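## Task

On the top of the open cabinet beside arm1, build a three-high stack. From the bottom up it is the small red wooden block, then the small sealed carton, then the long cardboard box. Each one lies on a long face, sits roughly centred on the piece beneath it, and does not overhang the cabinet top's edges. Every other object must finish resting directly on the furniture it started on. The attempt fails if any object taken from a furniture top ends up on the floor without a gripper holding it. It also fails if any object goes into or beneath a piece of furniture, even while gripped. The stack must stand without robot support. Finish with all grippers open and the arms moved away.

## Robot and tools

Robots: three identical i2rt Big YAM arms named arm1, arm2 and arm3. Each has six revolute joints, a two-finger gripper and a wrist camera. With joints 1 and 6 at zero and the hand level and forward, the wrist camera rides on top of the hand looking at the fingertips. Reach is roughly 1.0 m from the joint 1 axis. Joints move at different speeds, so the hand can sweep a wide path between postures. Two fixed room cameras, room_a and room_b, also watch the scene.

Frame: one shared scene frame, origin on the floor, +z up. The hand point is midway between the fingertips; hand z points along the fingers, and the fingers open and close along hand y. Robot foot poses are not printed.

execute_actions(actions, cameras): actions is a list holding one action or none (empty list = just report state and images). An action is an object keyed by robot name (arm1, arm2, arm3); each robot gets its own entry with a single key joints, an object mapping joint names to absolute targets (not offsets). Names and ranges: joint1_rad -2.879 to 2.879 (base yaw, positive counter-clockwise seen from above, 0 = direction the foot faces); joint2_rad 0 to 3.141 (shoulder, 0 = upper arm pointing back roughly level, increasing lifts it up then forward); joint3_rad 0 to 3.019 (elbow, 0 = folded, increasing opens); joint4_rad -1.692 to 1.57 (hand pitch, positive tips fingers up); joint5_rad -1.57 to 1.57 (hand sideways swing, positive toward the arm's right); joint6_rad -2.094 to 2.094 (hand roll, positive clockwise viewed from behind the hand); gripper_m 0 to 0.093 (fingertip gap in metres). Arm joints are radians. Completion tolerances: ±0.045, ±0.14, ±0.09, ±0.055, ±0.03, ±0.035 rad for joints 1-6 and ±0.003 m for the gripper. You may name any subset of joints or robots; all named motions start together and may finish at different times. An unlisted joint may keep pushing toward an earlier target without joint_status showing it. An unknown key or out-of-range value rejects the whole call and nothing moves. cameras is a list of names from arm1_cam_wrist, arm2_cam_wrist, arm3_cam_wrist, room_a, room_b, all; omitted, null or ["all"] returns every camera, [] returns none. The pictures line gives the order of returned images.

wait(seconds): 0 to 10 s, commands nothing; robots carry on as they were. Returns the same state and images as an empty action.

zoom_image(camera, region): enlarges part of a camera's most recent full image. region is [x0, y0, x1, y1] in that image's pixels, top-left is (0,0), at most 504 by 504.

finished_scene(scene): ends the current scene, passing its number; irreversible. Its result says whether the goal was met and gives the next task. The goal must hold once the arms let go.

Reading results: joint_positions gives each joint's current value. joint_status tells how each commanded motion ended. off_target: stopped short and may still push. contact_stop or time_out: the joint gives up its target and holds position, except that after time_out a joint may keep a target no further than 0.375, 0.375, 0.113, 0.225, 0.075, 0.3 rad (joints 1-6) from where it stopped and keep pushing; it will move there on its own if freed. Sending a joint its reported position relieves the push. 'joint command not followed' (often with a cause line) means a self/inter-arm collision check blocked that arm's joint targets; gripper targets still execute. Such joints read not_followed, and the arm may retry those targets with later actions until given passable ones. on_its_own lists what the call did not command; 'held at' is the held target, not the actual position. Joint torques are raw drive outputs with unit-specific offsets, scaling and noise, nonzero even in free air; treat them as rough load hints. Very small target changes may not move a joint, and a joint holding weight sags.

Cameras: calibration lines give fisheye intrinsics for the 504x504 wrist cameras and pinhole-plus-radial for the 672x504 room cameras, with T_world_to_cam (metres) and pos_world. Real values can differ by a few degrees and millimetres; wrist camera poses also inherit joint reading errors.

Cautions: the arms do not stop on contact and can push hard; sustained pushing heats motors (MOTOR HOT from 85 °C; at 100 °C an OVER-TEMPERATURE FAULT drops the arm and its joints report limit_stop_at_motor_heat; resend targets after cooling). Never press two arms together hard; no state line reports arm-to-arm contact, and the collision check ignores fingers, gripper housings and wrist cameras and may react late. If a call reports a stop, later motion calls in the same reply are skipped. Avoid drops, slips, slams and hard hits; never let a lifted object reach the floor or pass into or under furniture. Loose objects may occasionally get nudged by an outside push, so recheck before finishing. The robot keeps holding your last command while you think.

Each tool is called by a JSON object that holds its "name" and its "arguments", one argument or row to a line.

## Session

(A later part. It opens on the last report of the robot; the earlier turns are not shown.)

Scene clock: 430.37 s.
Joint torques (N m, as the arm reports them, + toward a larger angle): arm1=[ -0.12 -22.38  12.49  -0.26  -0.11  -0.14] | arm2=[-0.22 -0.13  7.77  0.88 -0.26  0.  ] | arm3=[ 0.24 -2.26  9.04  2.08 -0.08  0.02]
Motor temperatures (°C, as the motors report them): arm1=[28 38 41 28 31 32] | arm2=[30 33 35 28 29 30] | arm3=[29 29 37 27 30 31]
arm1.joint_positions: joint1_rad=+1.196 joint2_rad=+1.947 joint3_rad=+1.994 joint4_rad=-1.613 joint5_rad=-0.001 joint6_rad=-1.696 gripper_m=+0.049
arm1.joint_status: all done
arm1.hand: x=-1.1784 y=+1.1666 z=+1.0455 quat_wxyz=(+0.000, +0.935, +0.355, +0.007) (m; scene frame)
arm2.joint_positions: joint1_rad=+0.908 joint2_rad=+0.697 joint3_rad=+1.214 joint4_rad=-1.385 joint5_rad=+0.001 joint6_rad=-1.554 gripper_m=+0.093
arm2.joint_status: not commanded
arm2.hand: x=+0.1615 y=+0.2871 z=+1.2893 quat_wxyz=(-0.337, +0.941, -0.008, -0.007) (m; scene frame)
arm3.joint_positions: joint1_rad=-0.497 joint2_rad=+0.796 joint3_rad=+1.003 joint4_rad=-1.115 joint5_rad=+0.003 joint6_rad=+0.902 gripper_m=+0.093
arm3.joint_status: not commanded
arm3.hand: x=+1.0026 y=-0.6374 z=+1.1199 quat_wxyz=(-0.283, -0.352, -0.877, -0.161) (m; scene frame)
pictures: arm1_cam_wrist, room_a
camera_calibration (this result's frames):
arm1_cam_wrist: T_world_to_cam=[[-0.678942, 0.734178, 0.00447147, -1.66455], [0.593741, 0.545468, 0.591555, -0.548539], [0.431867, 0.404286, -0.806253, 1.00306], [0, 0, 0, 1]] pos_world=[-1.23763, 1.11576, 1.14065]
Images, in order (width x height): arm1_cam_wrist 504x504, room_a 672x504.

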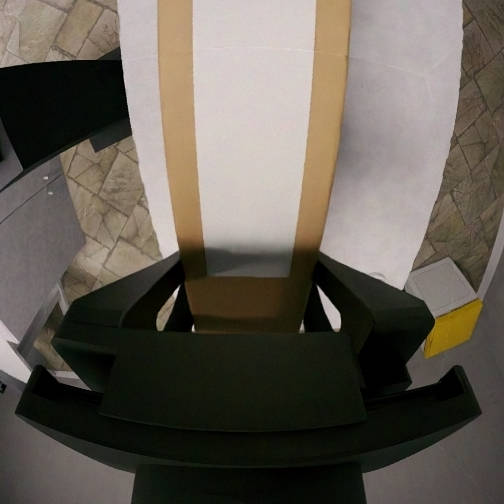

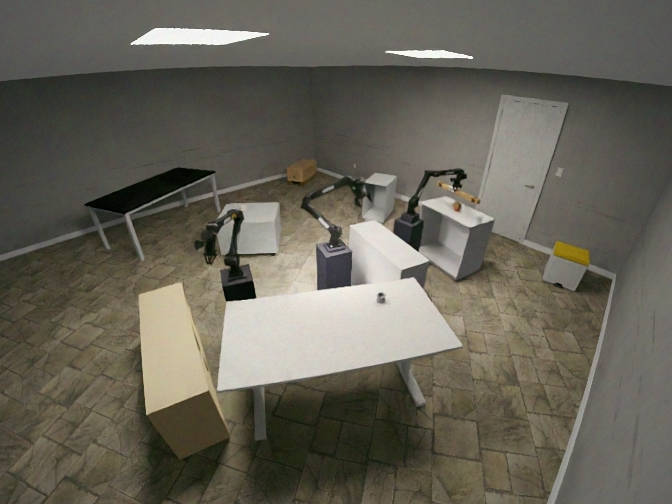

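{"name": "execute_actions", "arguments": {
  "actions": [
    {"arm1":{"joints":{"joint2_rad":2.125,"joint4_rad":-1.415}}}
  ],
  "cameras": ["arm1_cam_wrist","room_a","room_b"]
}}

Scene clock: 437.43 s.
Joint torques (N m, as the arm reports them, + toward a larger angle): arm1=[ -0.67 -26.52  11.41   0.26  -0.11  -0.13] | arm2=[-0.33 -0.19  7.88  0.89 -0.25  0.02] | arm3=[ 0.4  -2.25  8.99  2.22 -0.06 -0.01]
Motor temperatures (°C, as the motors report them): arm1=[28 38 42 28 31 32] | arm2=[30 33 35 28 29 30] | arm3=[29 29 37 27 30 31]
arm1.joint_positions: joint1_rad=+1.196 joint2_rad=+2.140 joint3_rad=+2.005 joint4_rad=-1.421 joint5_rad=-0.001 joint6_rad=-1.697 gripper_m=+0.049
arm1.joint_status: all done
arm1.hand: x=-1.2095 y=+1.2149 z=+0.9305 quat_wxyz=(-0.005, +0.935, +0.355, +0.005) (m; scene frame)
arm2.joint_positions: joint1_rad=+0.908 joint2_rad=+0.697 joint3_rad=+1.214 joint4_rad=-1.385 joint5_rad=+0.001 joint6_rad=-1.554 gripper_m=+0.093
arm2.joint_status: not commanded
arm2.hand: x=+0.1615 y=+0.2871 z=+1.2893 quat_wxyz=(-0.337, +0.941, -0.008, -0.007) (m; scene frame)
arm3.joint_positions: joint1_rad=-0.497 joint2_rad=+0.796 joint3_rad=+1.003 joint4_rad=-1.115 joint5_rad=+0.003 joint6_rad=+0.902 gripper_m=+0.093
arm3.joint_status: not commanded
arm3.hand: x=+1.0026 y=-0.6374 z=+1.1199 quat_wxyz=(-0.283, -0.352, -0.877, -0.161) (m; scene frame)
pictures: arm1_cam_wrist, room_a, room_b
camera_calibration (this result's frames):
arm1_cam_wrist: T_world_to_cam=[[-0.679551, 0.733496, 0.0138952, -1.72922], [0.596439, 0.541348, 0.592624, -0.481111], [0.427165, 0.411006, -0.80536, 0.889601], [0, 0, 0, 1]] pos_world=[-1.26814, 1.16319, 1.02559]
Images, in order (width x height): arm1_cam_wrist 504x504, room_a 672x504, room_b 672x504.

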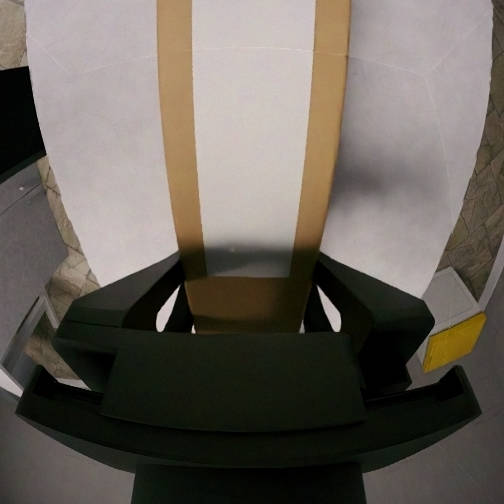

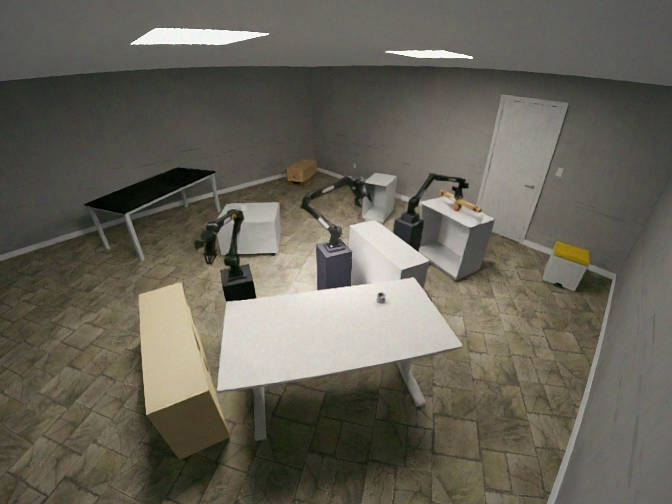

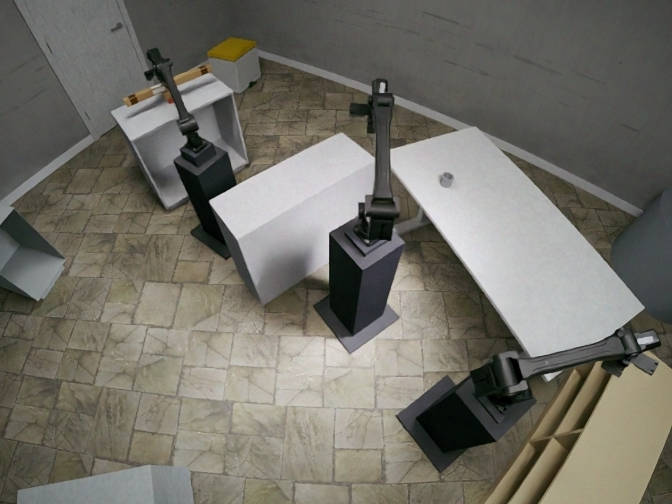

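{"name": "zoom_image", "arguments": {
  "camera": "room_a",
  "region": [420, 170, 500, 230]
}}

{"name": "zoom_image", "arguments": {
  "camera": "room_b",
  "region": [110, 50, 230, 140]
}}

Region (420, 170, 500, 230) of room_a's 672x504 image, scaled by 6.300, with more detail than that image has; it fills the top 378 rows of this view, and the rest is white.

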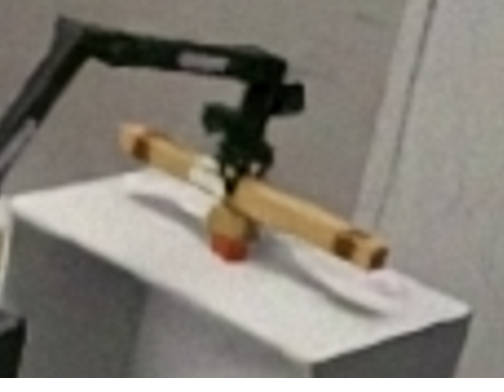

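Region (110, 50, 230, 140) of room_b's 672x504 image, scaled by 4.200, with more detail than that image has; it fills the top 378 rows of this view, and the rest is white.

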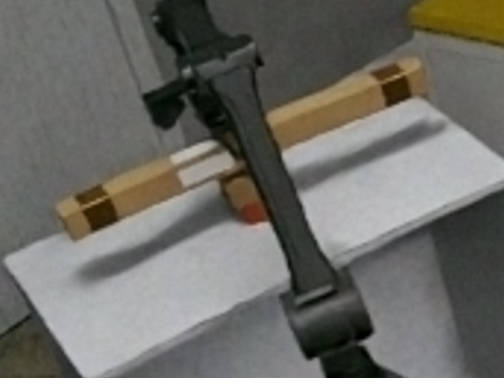

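{"name": "execute_actions", "arguments": {
  "actions": [
    {"arm1":{"joints":{"joint1_rad":1.217,"joint2_rad":2.148,"joint4_rad":-1.40}}}
  ],
  "cameras": ["room_a","room_b"]
}}

Scene clock: 462.70 s.
Joint torques (N m, as the arm reports them, + toward a larger angle): arm1=[  0.75 -24.63  11.5    0.42  -0.12  -0.14] | arm2=[ 0.33  0.06  7.82  0.9  -0.29  0.04] | arm3=[ 0.11 -1.73  8.89  2.24 -0.08 -0.02]
Motor temperatures (°C, as the motors report them): arm1=[28 39 43 28 31 32] | arm2=[30 33 35 28 29 30] | arm3=[29 29 37 27 30 31]
arm1.joint_positions: joint1_rad=+1.209 joint2_rad=+2.140 joint3_rad=+2.005 joint4_rad=-1.409 joint5_rad=-0.001 joint6_rad=-1.697 gripper_m=+0.049
arm1.joint_status: all done
arm1.hand: x=-1.2182 y=+1.2123 z=+0.9305 quat_wxyz=(-0.010, +0.932, +0.362, +0.004) (m; scene frame)
arm2.joint_positions: joint1_rad=+0.908 joint2_rad=+0.697 joint3_rad=+1.214 joint4_rad=-1.385 joint5_rad=+0.001 joint6_rad=-1.554 gripper_m=+0.093
arm2.joint_status: not commanded
arm2.hand: x=+0.1615 y=+0.2871 z=+1.2893 quat_wxyz=(-0.337, +0.941, -0.008, -0.007) (m; scene frame)
arm3.joint_positions: joint1_rad=-0.497 joint2_rad=+0.796 joint3_rad=+1.003 joint4_rad=-1.115 joint5_rad=+0.003 joint6_rad=+0.902 gripper_m=+0.093
arm3.joint_status: not commanded
arm3.hand: x=+1.0026 y=-0.6374 z=+1.1199 quat_wxyz=(-0.283, -0.352, -0.877, -0.161) (m; scene frame)
pictures: room_a, room_b
Images, in order (width x height): room_a 672x504, room_b 672x504.

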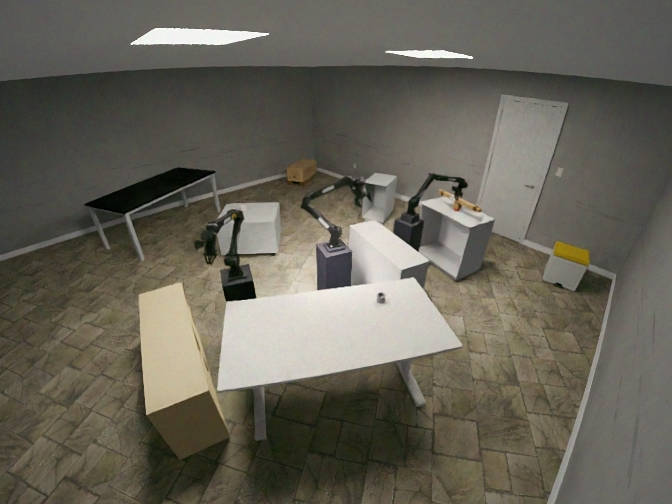

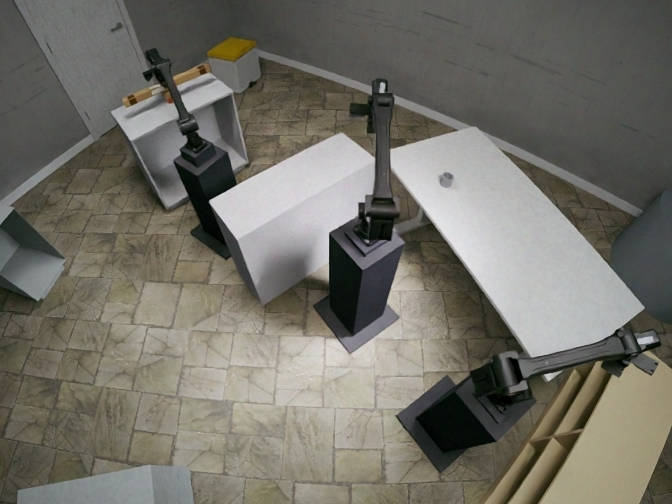

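{"name": "execute_actions", "arguments": {
  "actions": [
    {"arm1":{"joints":{"joint2_rad":2.175}}}
  ],
  "cameras": ["arm1_cam_wrist","room_a"]
}}

Scene clock: 466.23 s.
Joint torques (N m, as the arm reports them, + toward a larger angle): arm1=[  0.78 -24.73  11.36   0.25  -0.12  -0.13] | arm2=[ 0.08 -0.68  7.9   0.94 -0.26  0.02] | arm3=[ 0.27 -2.01  8.97  2.01 -0.04 -0.01]
Motor temperatures (°C, as the motors report them): arm1=[28 39 43 28 31 32] | arm2=[30 33 35 28 29 30] | arm3=[29 29 37 27 30 31]
arm1.joint_positions: joint1_rad=+1.209 joint2_rad=+2.165 joint3_rad=+2.005 joint4_rad=-1.406 joint5_rad=-0.001 joint6_rad=-1.697 gripper_m=+0.049
arm1.joint_status: all done
arm1.hand: x=-1.2184 y=+1.2125 z=+0.9145 quat_wxyz=(+0.000, +0.932, +0.362, +0.007) (m; scene frame)
arm2.joint_positions: joint1_rad=+0.908 joint2_rad=+0.697 joint3_rad=+1.214 joint4_rad=-1.385 joint5_rad=+0.001 joint6_rad=-1.554 gripper_m=+0.093
arm2.joint_status: not commanded
arm2.hand: x=+0.1615 y=+0.2871 z=+1.2893 quat_wxyz=(-0.337, +0.941, -0.008, -0.007) (m; scene frame)
arm3.joint_positions: joint1_rad=-0.497 joint2_rad=+0.796 joint3_rad=+1.003 joint4_rad=-1.115 joint5_rad=+0.003 joint6_rad=+0.902 gripper_m=+0.093
arm3.joint_status: not commanded
arm3.hand: x=+1.0026 y=-0.6374 z=+1.1199 quat_wxyz=(-0.283, -0.352, -0.877, -0.161) (m; scene frame)
pictures: arm1_cam_wrist, room_a
camera_calibration (this result's frames):
arm1_cam_wrist: T_world_to_cam=[[-0.689236, 0.724524, 0.00429399, -1.72549], [0.585973, 0.553928, 0.591439, -0.491913], [0.426133, 0.410157, -0.806338, 0.882112], [0, 0, 0, 1]] pos_world=[-1.27692, 1.16084, 1.00963]
Images, in order (width x height): arm1_cam_wrist 504x504, room_a 672x504.

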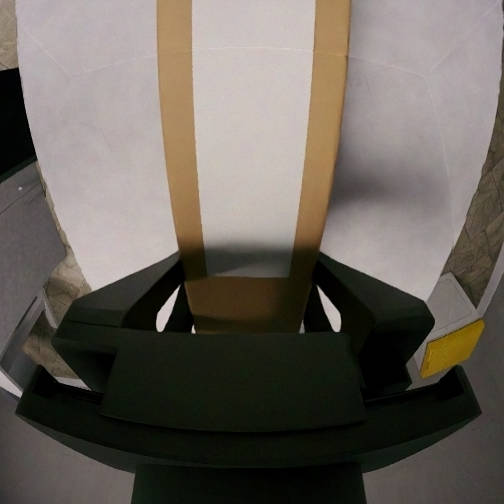

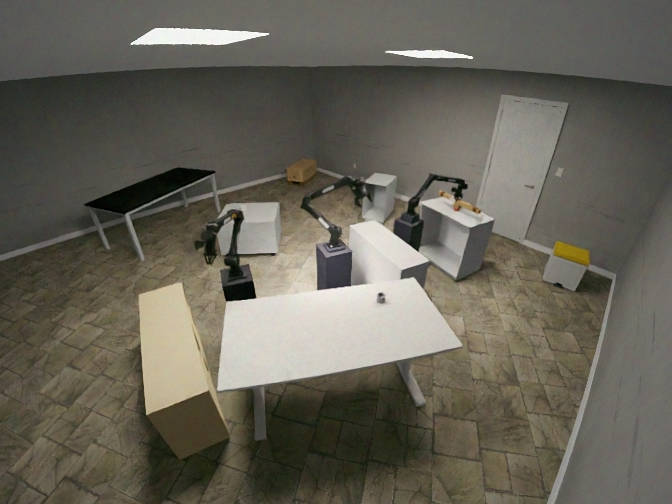

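{"name": "execute_actions", "arguments": {
  "actions": [
    {"arm1":{"joints":{"joint2_rad":2.20}}}
  ],
  "cameras": ["room_a"]
}}

Scene clock: 468.33 s.
Joint torques (N m, as the arm reports them, + toward a larger angle): arm1=[  0.76 -22.63  11.36   0.25  -0.11  -0.13] | arm2=[-0.05 -0.11  7.84  0.85 -0.24  0.05] | arm3=[ 0.1  -2.1   9.06  2.2  -0.08  0.02]
Motor temperatures (°C, as the motors report them): arm1=[28 39 43 28 31 32] | arm2=[30 33 35 28 29 30] | arm3=[29 29 37 27 30 31]
arm1.joint_positions: joint1_rad=+1.209 joint2_rad=+2.166 joint3_rad=+2.005 joint4_rad=-1.406 joint5_rad=-0.001 joint6_rad=-1.697 gripper_m=+0.049
arm1.joint_status: all done
arm1.hand: x=-1.2184 y=+1.2125 z=+0.9140 quat_wxyz=(+0.000, +0.932, +0.362, +0.007) (m; scene frame)
arm2.joint_positions: joint1_rad=+0.908 joint2_rad=+0.697 joint3_rad=+1.214 joint4_rad=-1.385 joint5_rad=+0.001 joint6_rad=-1.554 gripper_m=+0.093
arm2.joint_status: not commanded
arm2.hand: x=+0.1615 y=+0.2871 z=+1.2893 quat_wxyz=(-0.337, +0.941, -0.008, -0.007) (m; scene frame)
arm3.joint_positions: joint1_rad=-0.497 joint2_rad=+0.796 joint3_rad=+1.003 joint4_rad=-1.115 joint5_rad=+0.003 joint6_rad=+0.902 gripper_m=+0.093
arm3.joint_status: not commanded
arm3.hand: x=+1.0026 y=-0.6374 z=+1.1199 quat_wxyz=(-0.283, -0.352, -0.877, -0.161) (m; scene frame)
pictures: room_a
Images, in order (width x height): room_a 672x504.

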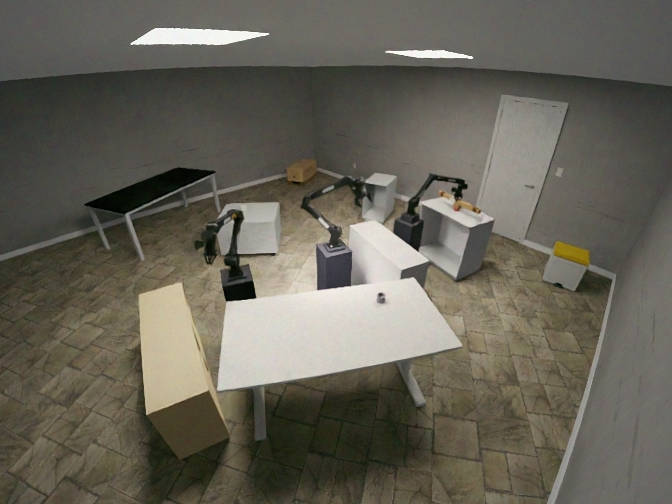

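{"name": "execute_actions", "arguments": {
  "actions": [],
  "cameras": ["room_a","room_b"]
}}

{"name": "zoom_image", "arguments": {
  "camera": "room_a",
  "region": [430, 180, 490, 225]
}}

{"name": "zoom_image", "arguments": {
  "camera": "room_b",
  "region": [120, 60, 220, 135]
}}

Scene clock: 471.63 s.
Joint torques (N m, as the arm reports them, + toward a larger angle): arm1=[  0.78 -22.63  11.37   0.25  -0.11  -0.13] | arm2=[-0.29 -0.06  7.83  0.94 -0.25  0.05] | arm3=[ 0.14 -1.66  9.11  2.32 -0.04  0.01]
Motor temperatures (°C, as the motors report them): arm1=[28 39 43 28 31 32] | arm2=[30 33 35 28 29 30] | arm3=[29 29 37 27 30 31]
arm1.joint_positions: joint1_rad=+1.209 joint2_rad=+2.166 joint3_rad=+2.005 joint4_rad=-1.406 joint5_rad=-0.001 joint6_rad=-1.697 gripper_m=+0.049
arm1.joint_status: all done
arm1.hand: x=-1.2184 y=+1.2125 z=+0.9140 quat_wxyz=(+0.000, +0.932, +0.362, +0.007) (m; scene frame)
arm2.joint_positions: joint1_rad=+0.908 joint2_rad=+0.697 joint3_rad=+1.214 joint4_rad=-1.385 joint5_rad=+0.001 joint6_rad=-1.554 gripper_m=+0.093
arm2.joint_status: not commanded
arm2.hand: x=+0.1615 y=+0.2871 z=+1.2893 quat_wxyz=(-0.337, +0.941, -0.008, -0.007) (m; scene frame)
arm3.joint_positions: joint1_rad=-0.497 joint2_rad=+0.796 joint3_rad=+1.003 joint4_rad=-1.115 joint5_rad=+0.003 joint6_rad=+0.902 gripper_m=+0.093
arm3.joint_status: not commanded
arm3.hand: x=+1.0026 y=-0.6374 z=+1.1199 quat_wxyz=(-0.283, -0.352, -0.877, -0.161) (m; scene frame)
pictures: room_a, room_b
Images, in order (width x height): room_a 672x504, room_b 672x504.

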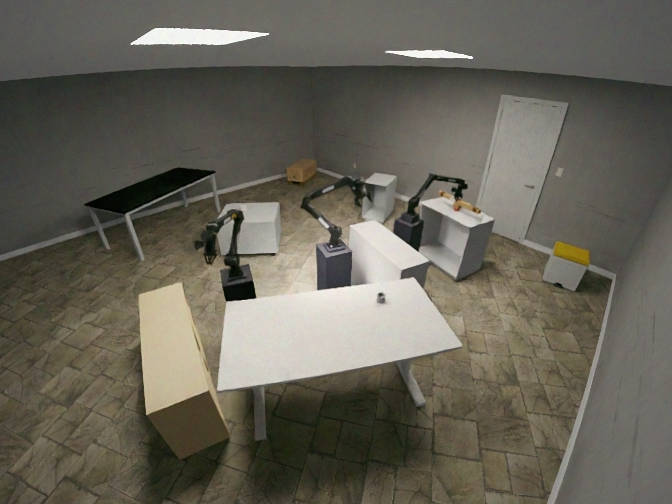

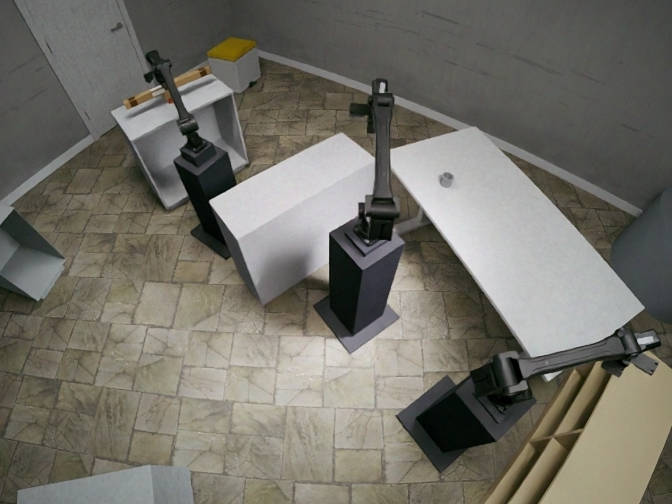

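Region (430, 180, 490, 225) of room_a's 672x504 image, scaled by 8.400, with more detail than that image has; it fills the top 378 rows of this view, and the rest is white.

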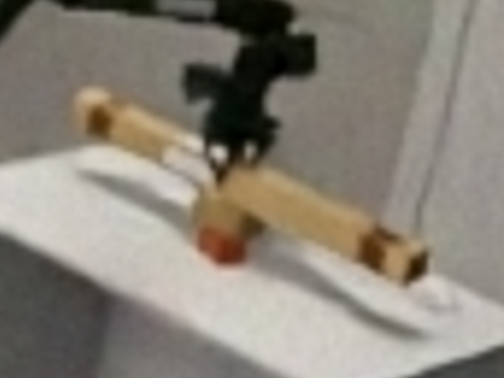

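Region (120, 60, 220, 135) of room_b's 672x504 image, scaled by 5.040, with more detail than that image has; it fills the top 378 rows of this view, and the rest is white.

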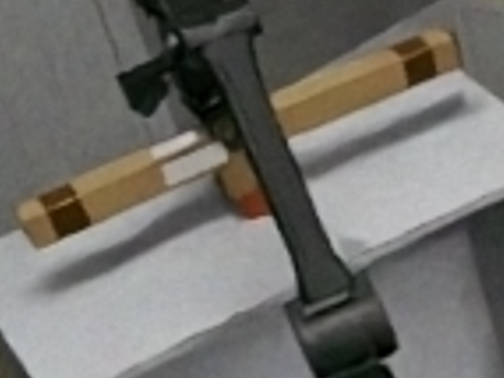

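{"name": "execute_actions", "arguments": {
  "actions": [
    {"arm1":{"joints":{"joint2_rad":2.155,"gripper_m":0.085}}}
  ],
  "cameras": ["arm1_cam_wrist","room_a","room_b"]
}}

Scene clock: 476.30 s.
Joint torques (N m, as the arm reports them, + toward a larger angle): arm1=[  0.78 -26.24  11.37   0.24  -0.11  -0.13] | arm2=[-0.18 -0.03  7.81  0.87 -0.3   0.07] | arm3=[ 0.1  -2.19  9.15  2.17 -0.05 -0.01]
Motor temperatures (°C, as the motors report them): arm1=[28 39 43 28 31 32] | arm2=[30 33 35 28 29 30] | arm3=[29 29 37 27 30 31]
arm1.joint_positions: joint1_rad=+1.209 joint2_rad=+2.165 joint3_rad=+2.005 joint4_rad=-1.406 joint5_rad=-0.001 joint6_rad=-1.698 gripper_m=+0.085
arm1.joint_status: all done
arm1.hand: x=-1.2184 y=+1.2125 z=+0.9145 quat_wxyz=(+0.000, +0.932, +0.362, +0.007) (m; scene frame)
arm2.joint_positions: joint1_rad=+0.908 joint2_rad=+0.697 joint3_rad=+1.214 joint4_rad=-1.385 joint5_rad=+0.001 joint6_rad=-1.554 gripper_m=+0.093
arm2.joint_status: not commanded
arm2.hand: x=+0.1615 y=+0.2871 z=+1.2893 quat_wxyz=(-0.337, +0.941, -0.008, -0.007) (m; scene frame)
arm3.joint_positions: joint1_rad=-0.497 joint2_rad=+0.796 joint3_rad=+1.003 joint4_rad=-1.115 joint5_rad=+0.003 joint6_rad=+0.902 gripper_m=+0.093
arm3.joint_status: not commanded
arm3.hand: x=+1.0026 y=-0.6374 z=+1.1199 quat_wxyz=(-0.283, -0.352, -0.877, -0.161) (m; scene frame)
pictures: arm1_cam_wrist, room_a, room_b
camera_calibration (this result's frames):
arm1_cam_wrist: T_world_to_cam=[[-0.689512, 0.724261, 0.00428937, -1.72551], [0.585761, 0.554154, 0.591437, -0.492445], [0.425978, 0.410316, -0.80634, 0.881732], [0, 0, 0, 1]] pos_world=[-1.2769, 1.16082, 1.00963]
Images, in order (width x height): arm1_cam_wrist 504x504, room_a 672x504, room_b 672x504.

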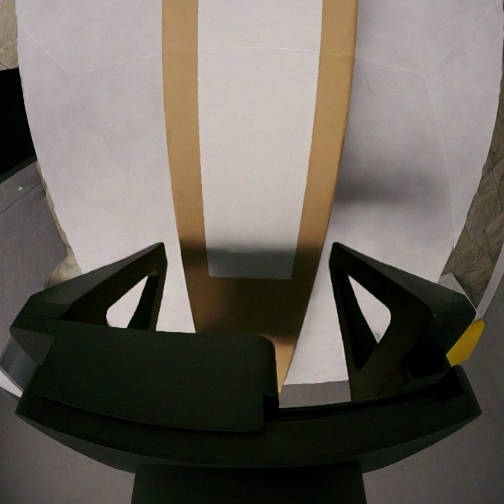

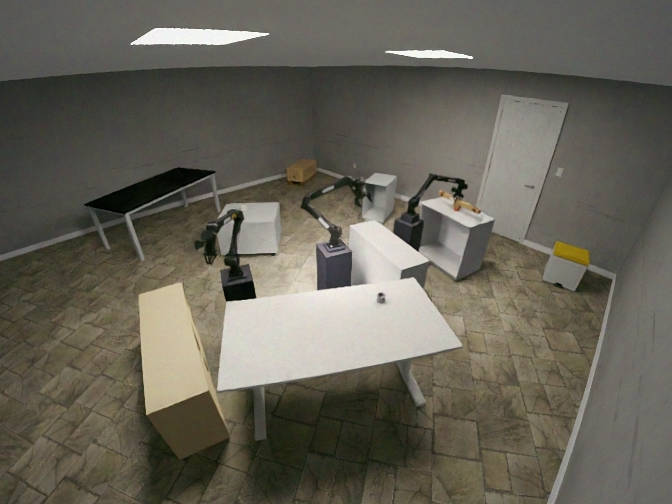

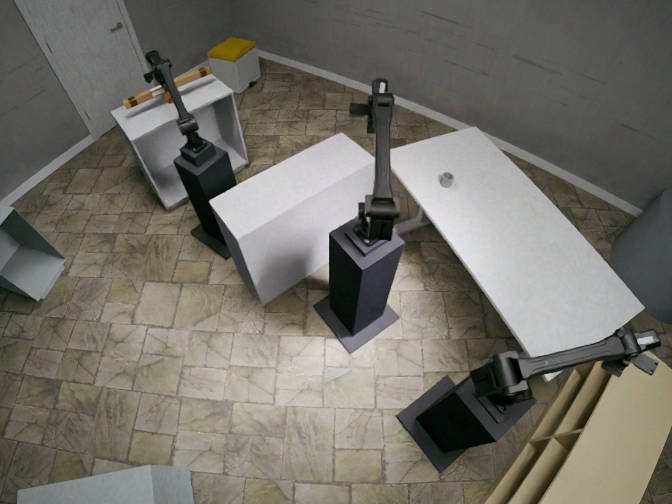

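{"name": "execute_actions", "arguments": {
  "actions": [
    {"arm1":{"joints":{"joint2_rad":1.80}}}
  ],
  "cameras": ["arm1_cam_wrist","room_a","room_b"]
}}

{"name": "zoom_image", "arguments": {
  "camera": "room_a",
  "region": [410, 165, 510, 240]
}}

{"name": "zoom_image", "arguments": {
  "camera": "room_b",
  "region": [105, 45, 245, 150]
}}

Scene clock: 481.50 s.
Joint torques (N m, as the arm reports them, + toward a larger angle): arm1=[  0.82 -22.7   10.96   0.88  -0.11  -0.1 ] | arm2=[-0.36 -0.56  7.73  0.81 -0.25  0.05] | arm3=[ 0.49 -1.56  9.08  2.11 -0.03  0.01]
Motor temperatures (°C, as the motors report them): arm1=[28 39 43 28 31 32] | arm2=[30 33 35 28 29 30] | arm3=[29 29 37 27 30 31]
arm1.joint_positions: joint1_rad=+1.209 joint2_rad=+1.816 joint3_rad=+2.017 joint4_rad=-1.406 joint5_rad=-0.001 joint6_rad=-1.698 gripper_m=+0.085
arm1.joint_status: all done
arm1.hand: x=-1.2069 y=+1.1906 z=+1.1429 quat_wxyz=(-0.174, +0.917, +0.357, -0.037) (m; scene frame)
arm2.joint_positions: joint1_rad=+0.908 joint2_rad=+0.697 joint3_rad=+1.214 joint4_rad=-1.385 joint5_rad=+0.001 joint6_rad=-1.554 gripper_m=+0.093
arm2.joint_status: not commanded
arm2.hand: x=+0.1615 y=+0.2871 z=+1.2893 quat_wxyz=(-0.337, +0.941, -0.008, -0.007) (m; scene frame)
arm3.joint_positions: joint1_rad=-0.497 joint2_rad=+0.796 joint3_rad=+1.003 joint4_rad=-1.115 joint5_rad=+0.003 joint6_rad=+0.902 gripper_m=+0.093
arm3.joint_status: not commanded
arm3.hand: x=+1.0026 y=-0.6374 z=+1.1199 quat_wxyz=(-0.283, -0.352, -0.877, -0.161) (m; scene frame)
pictures: arm1_cam_wrist, room_a, room_b
camera_calibration (this result's frames):
arm1_cam_wrist: T_world_to_cam=[[-0.655573, 0.667661, 0.352778, -1.99261], [0.707895, 0.380737, 0.594915, -0.272257], [0.262886, 0.63974, -0.722235, 0.503867], [0, 0, 0, 1]] pos_world=[-1.24603, 1.1117, 1.22883]
Images, in order (width x height): arm1_cam_wrist 504x504, room_a 672x504, room_b 672x504.

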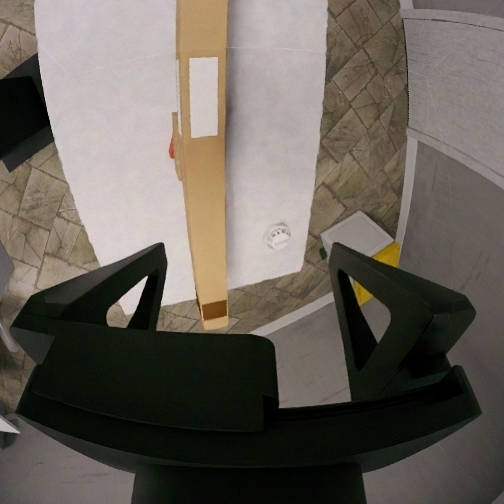

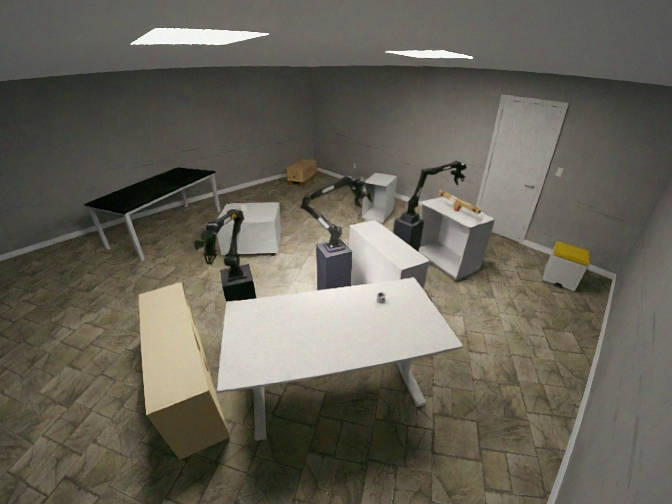

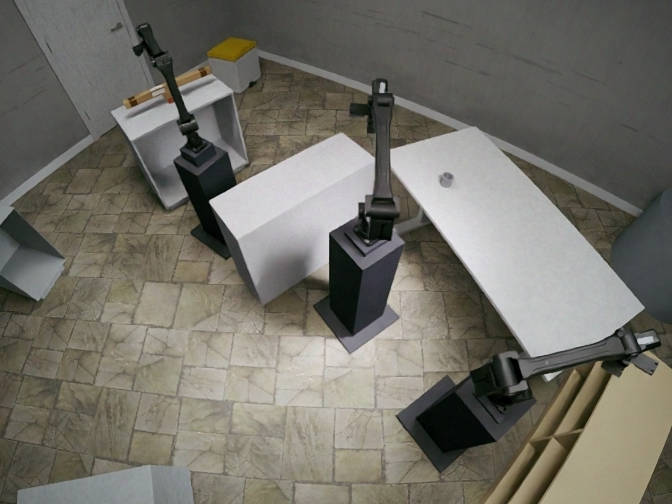

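Region (410, 165, 510, 240) of room_a's 672x504 image, scaled by 5.040, with more detail than that image has; it fills the top 378 rows of this view, and the rest is white.

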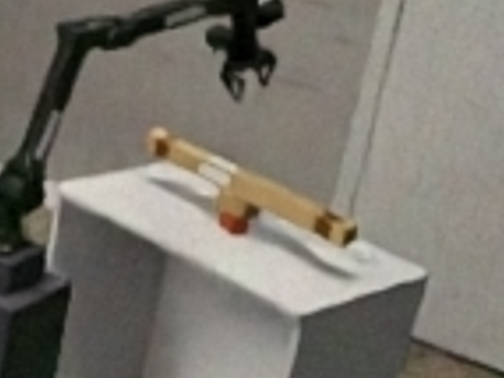

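Region (105, 45, 245, 150) of room_b's 672x504 image, scaled by 3.600, with more detail than that image has; it fills the top 378 rows of this view, and the rest is white.

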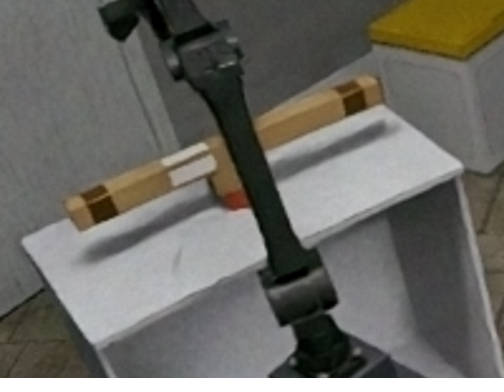

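{"name": "finished_scene", "arguments": {
  "scene": 2
}}

The scene is finished: the task was done.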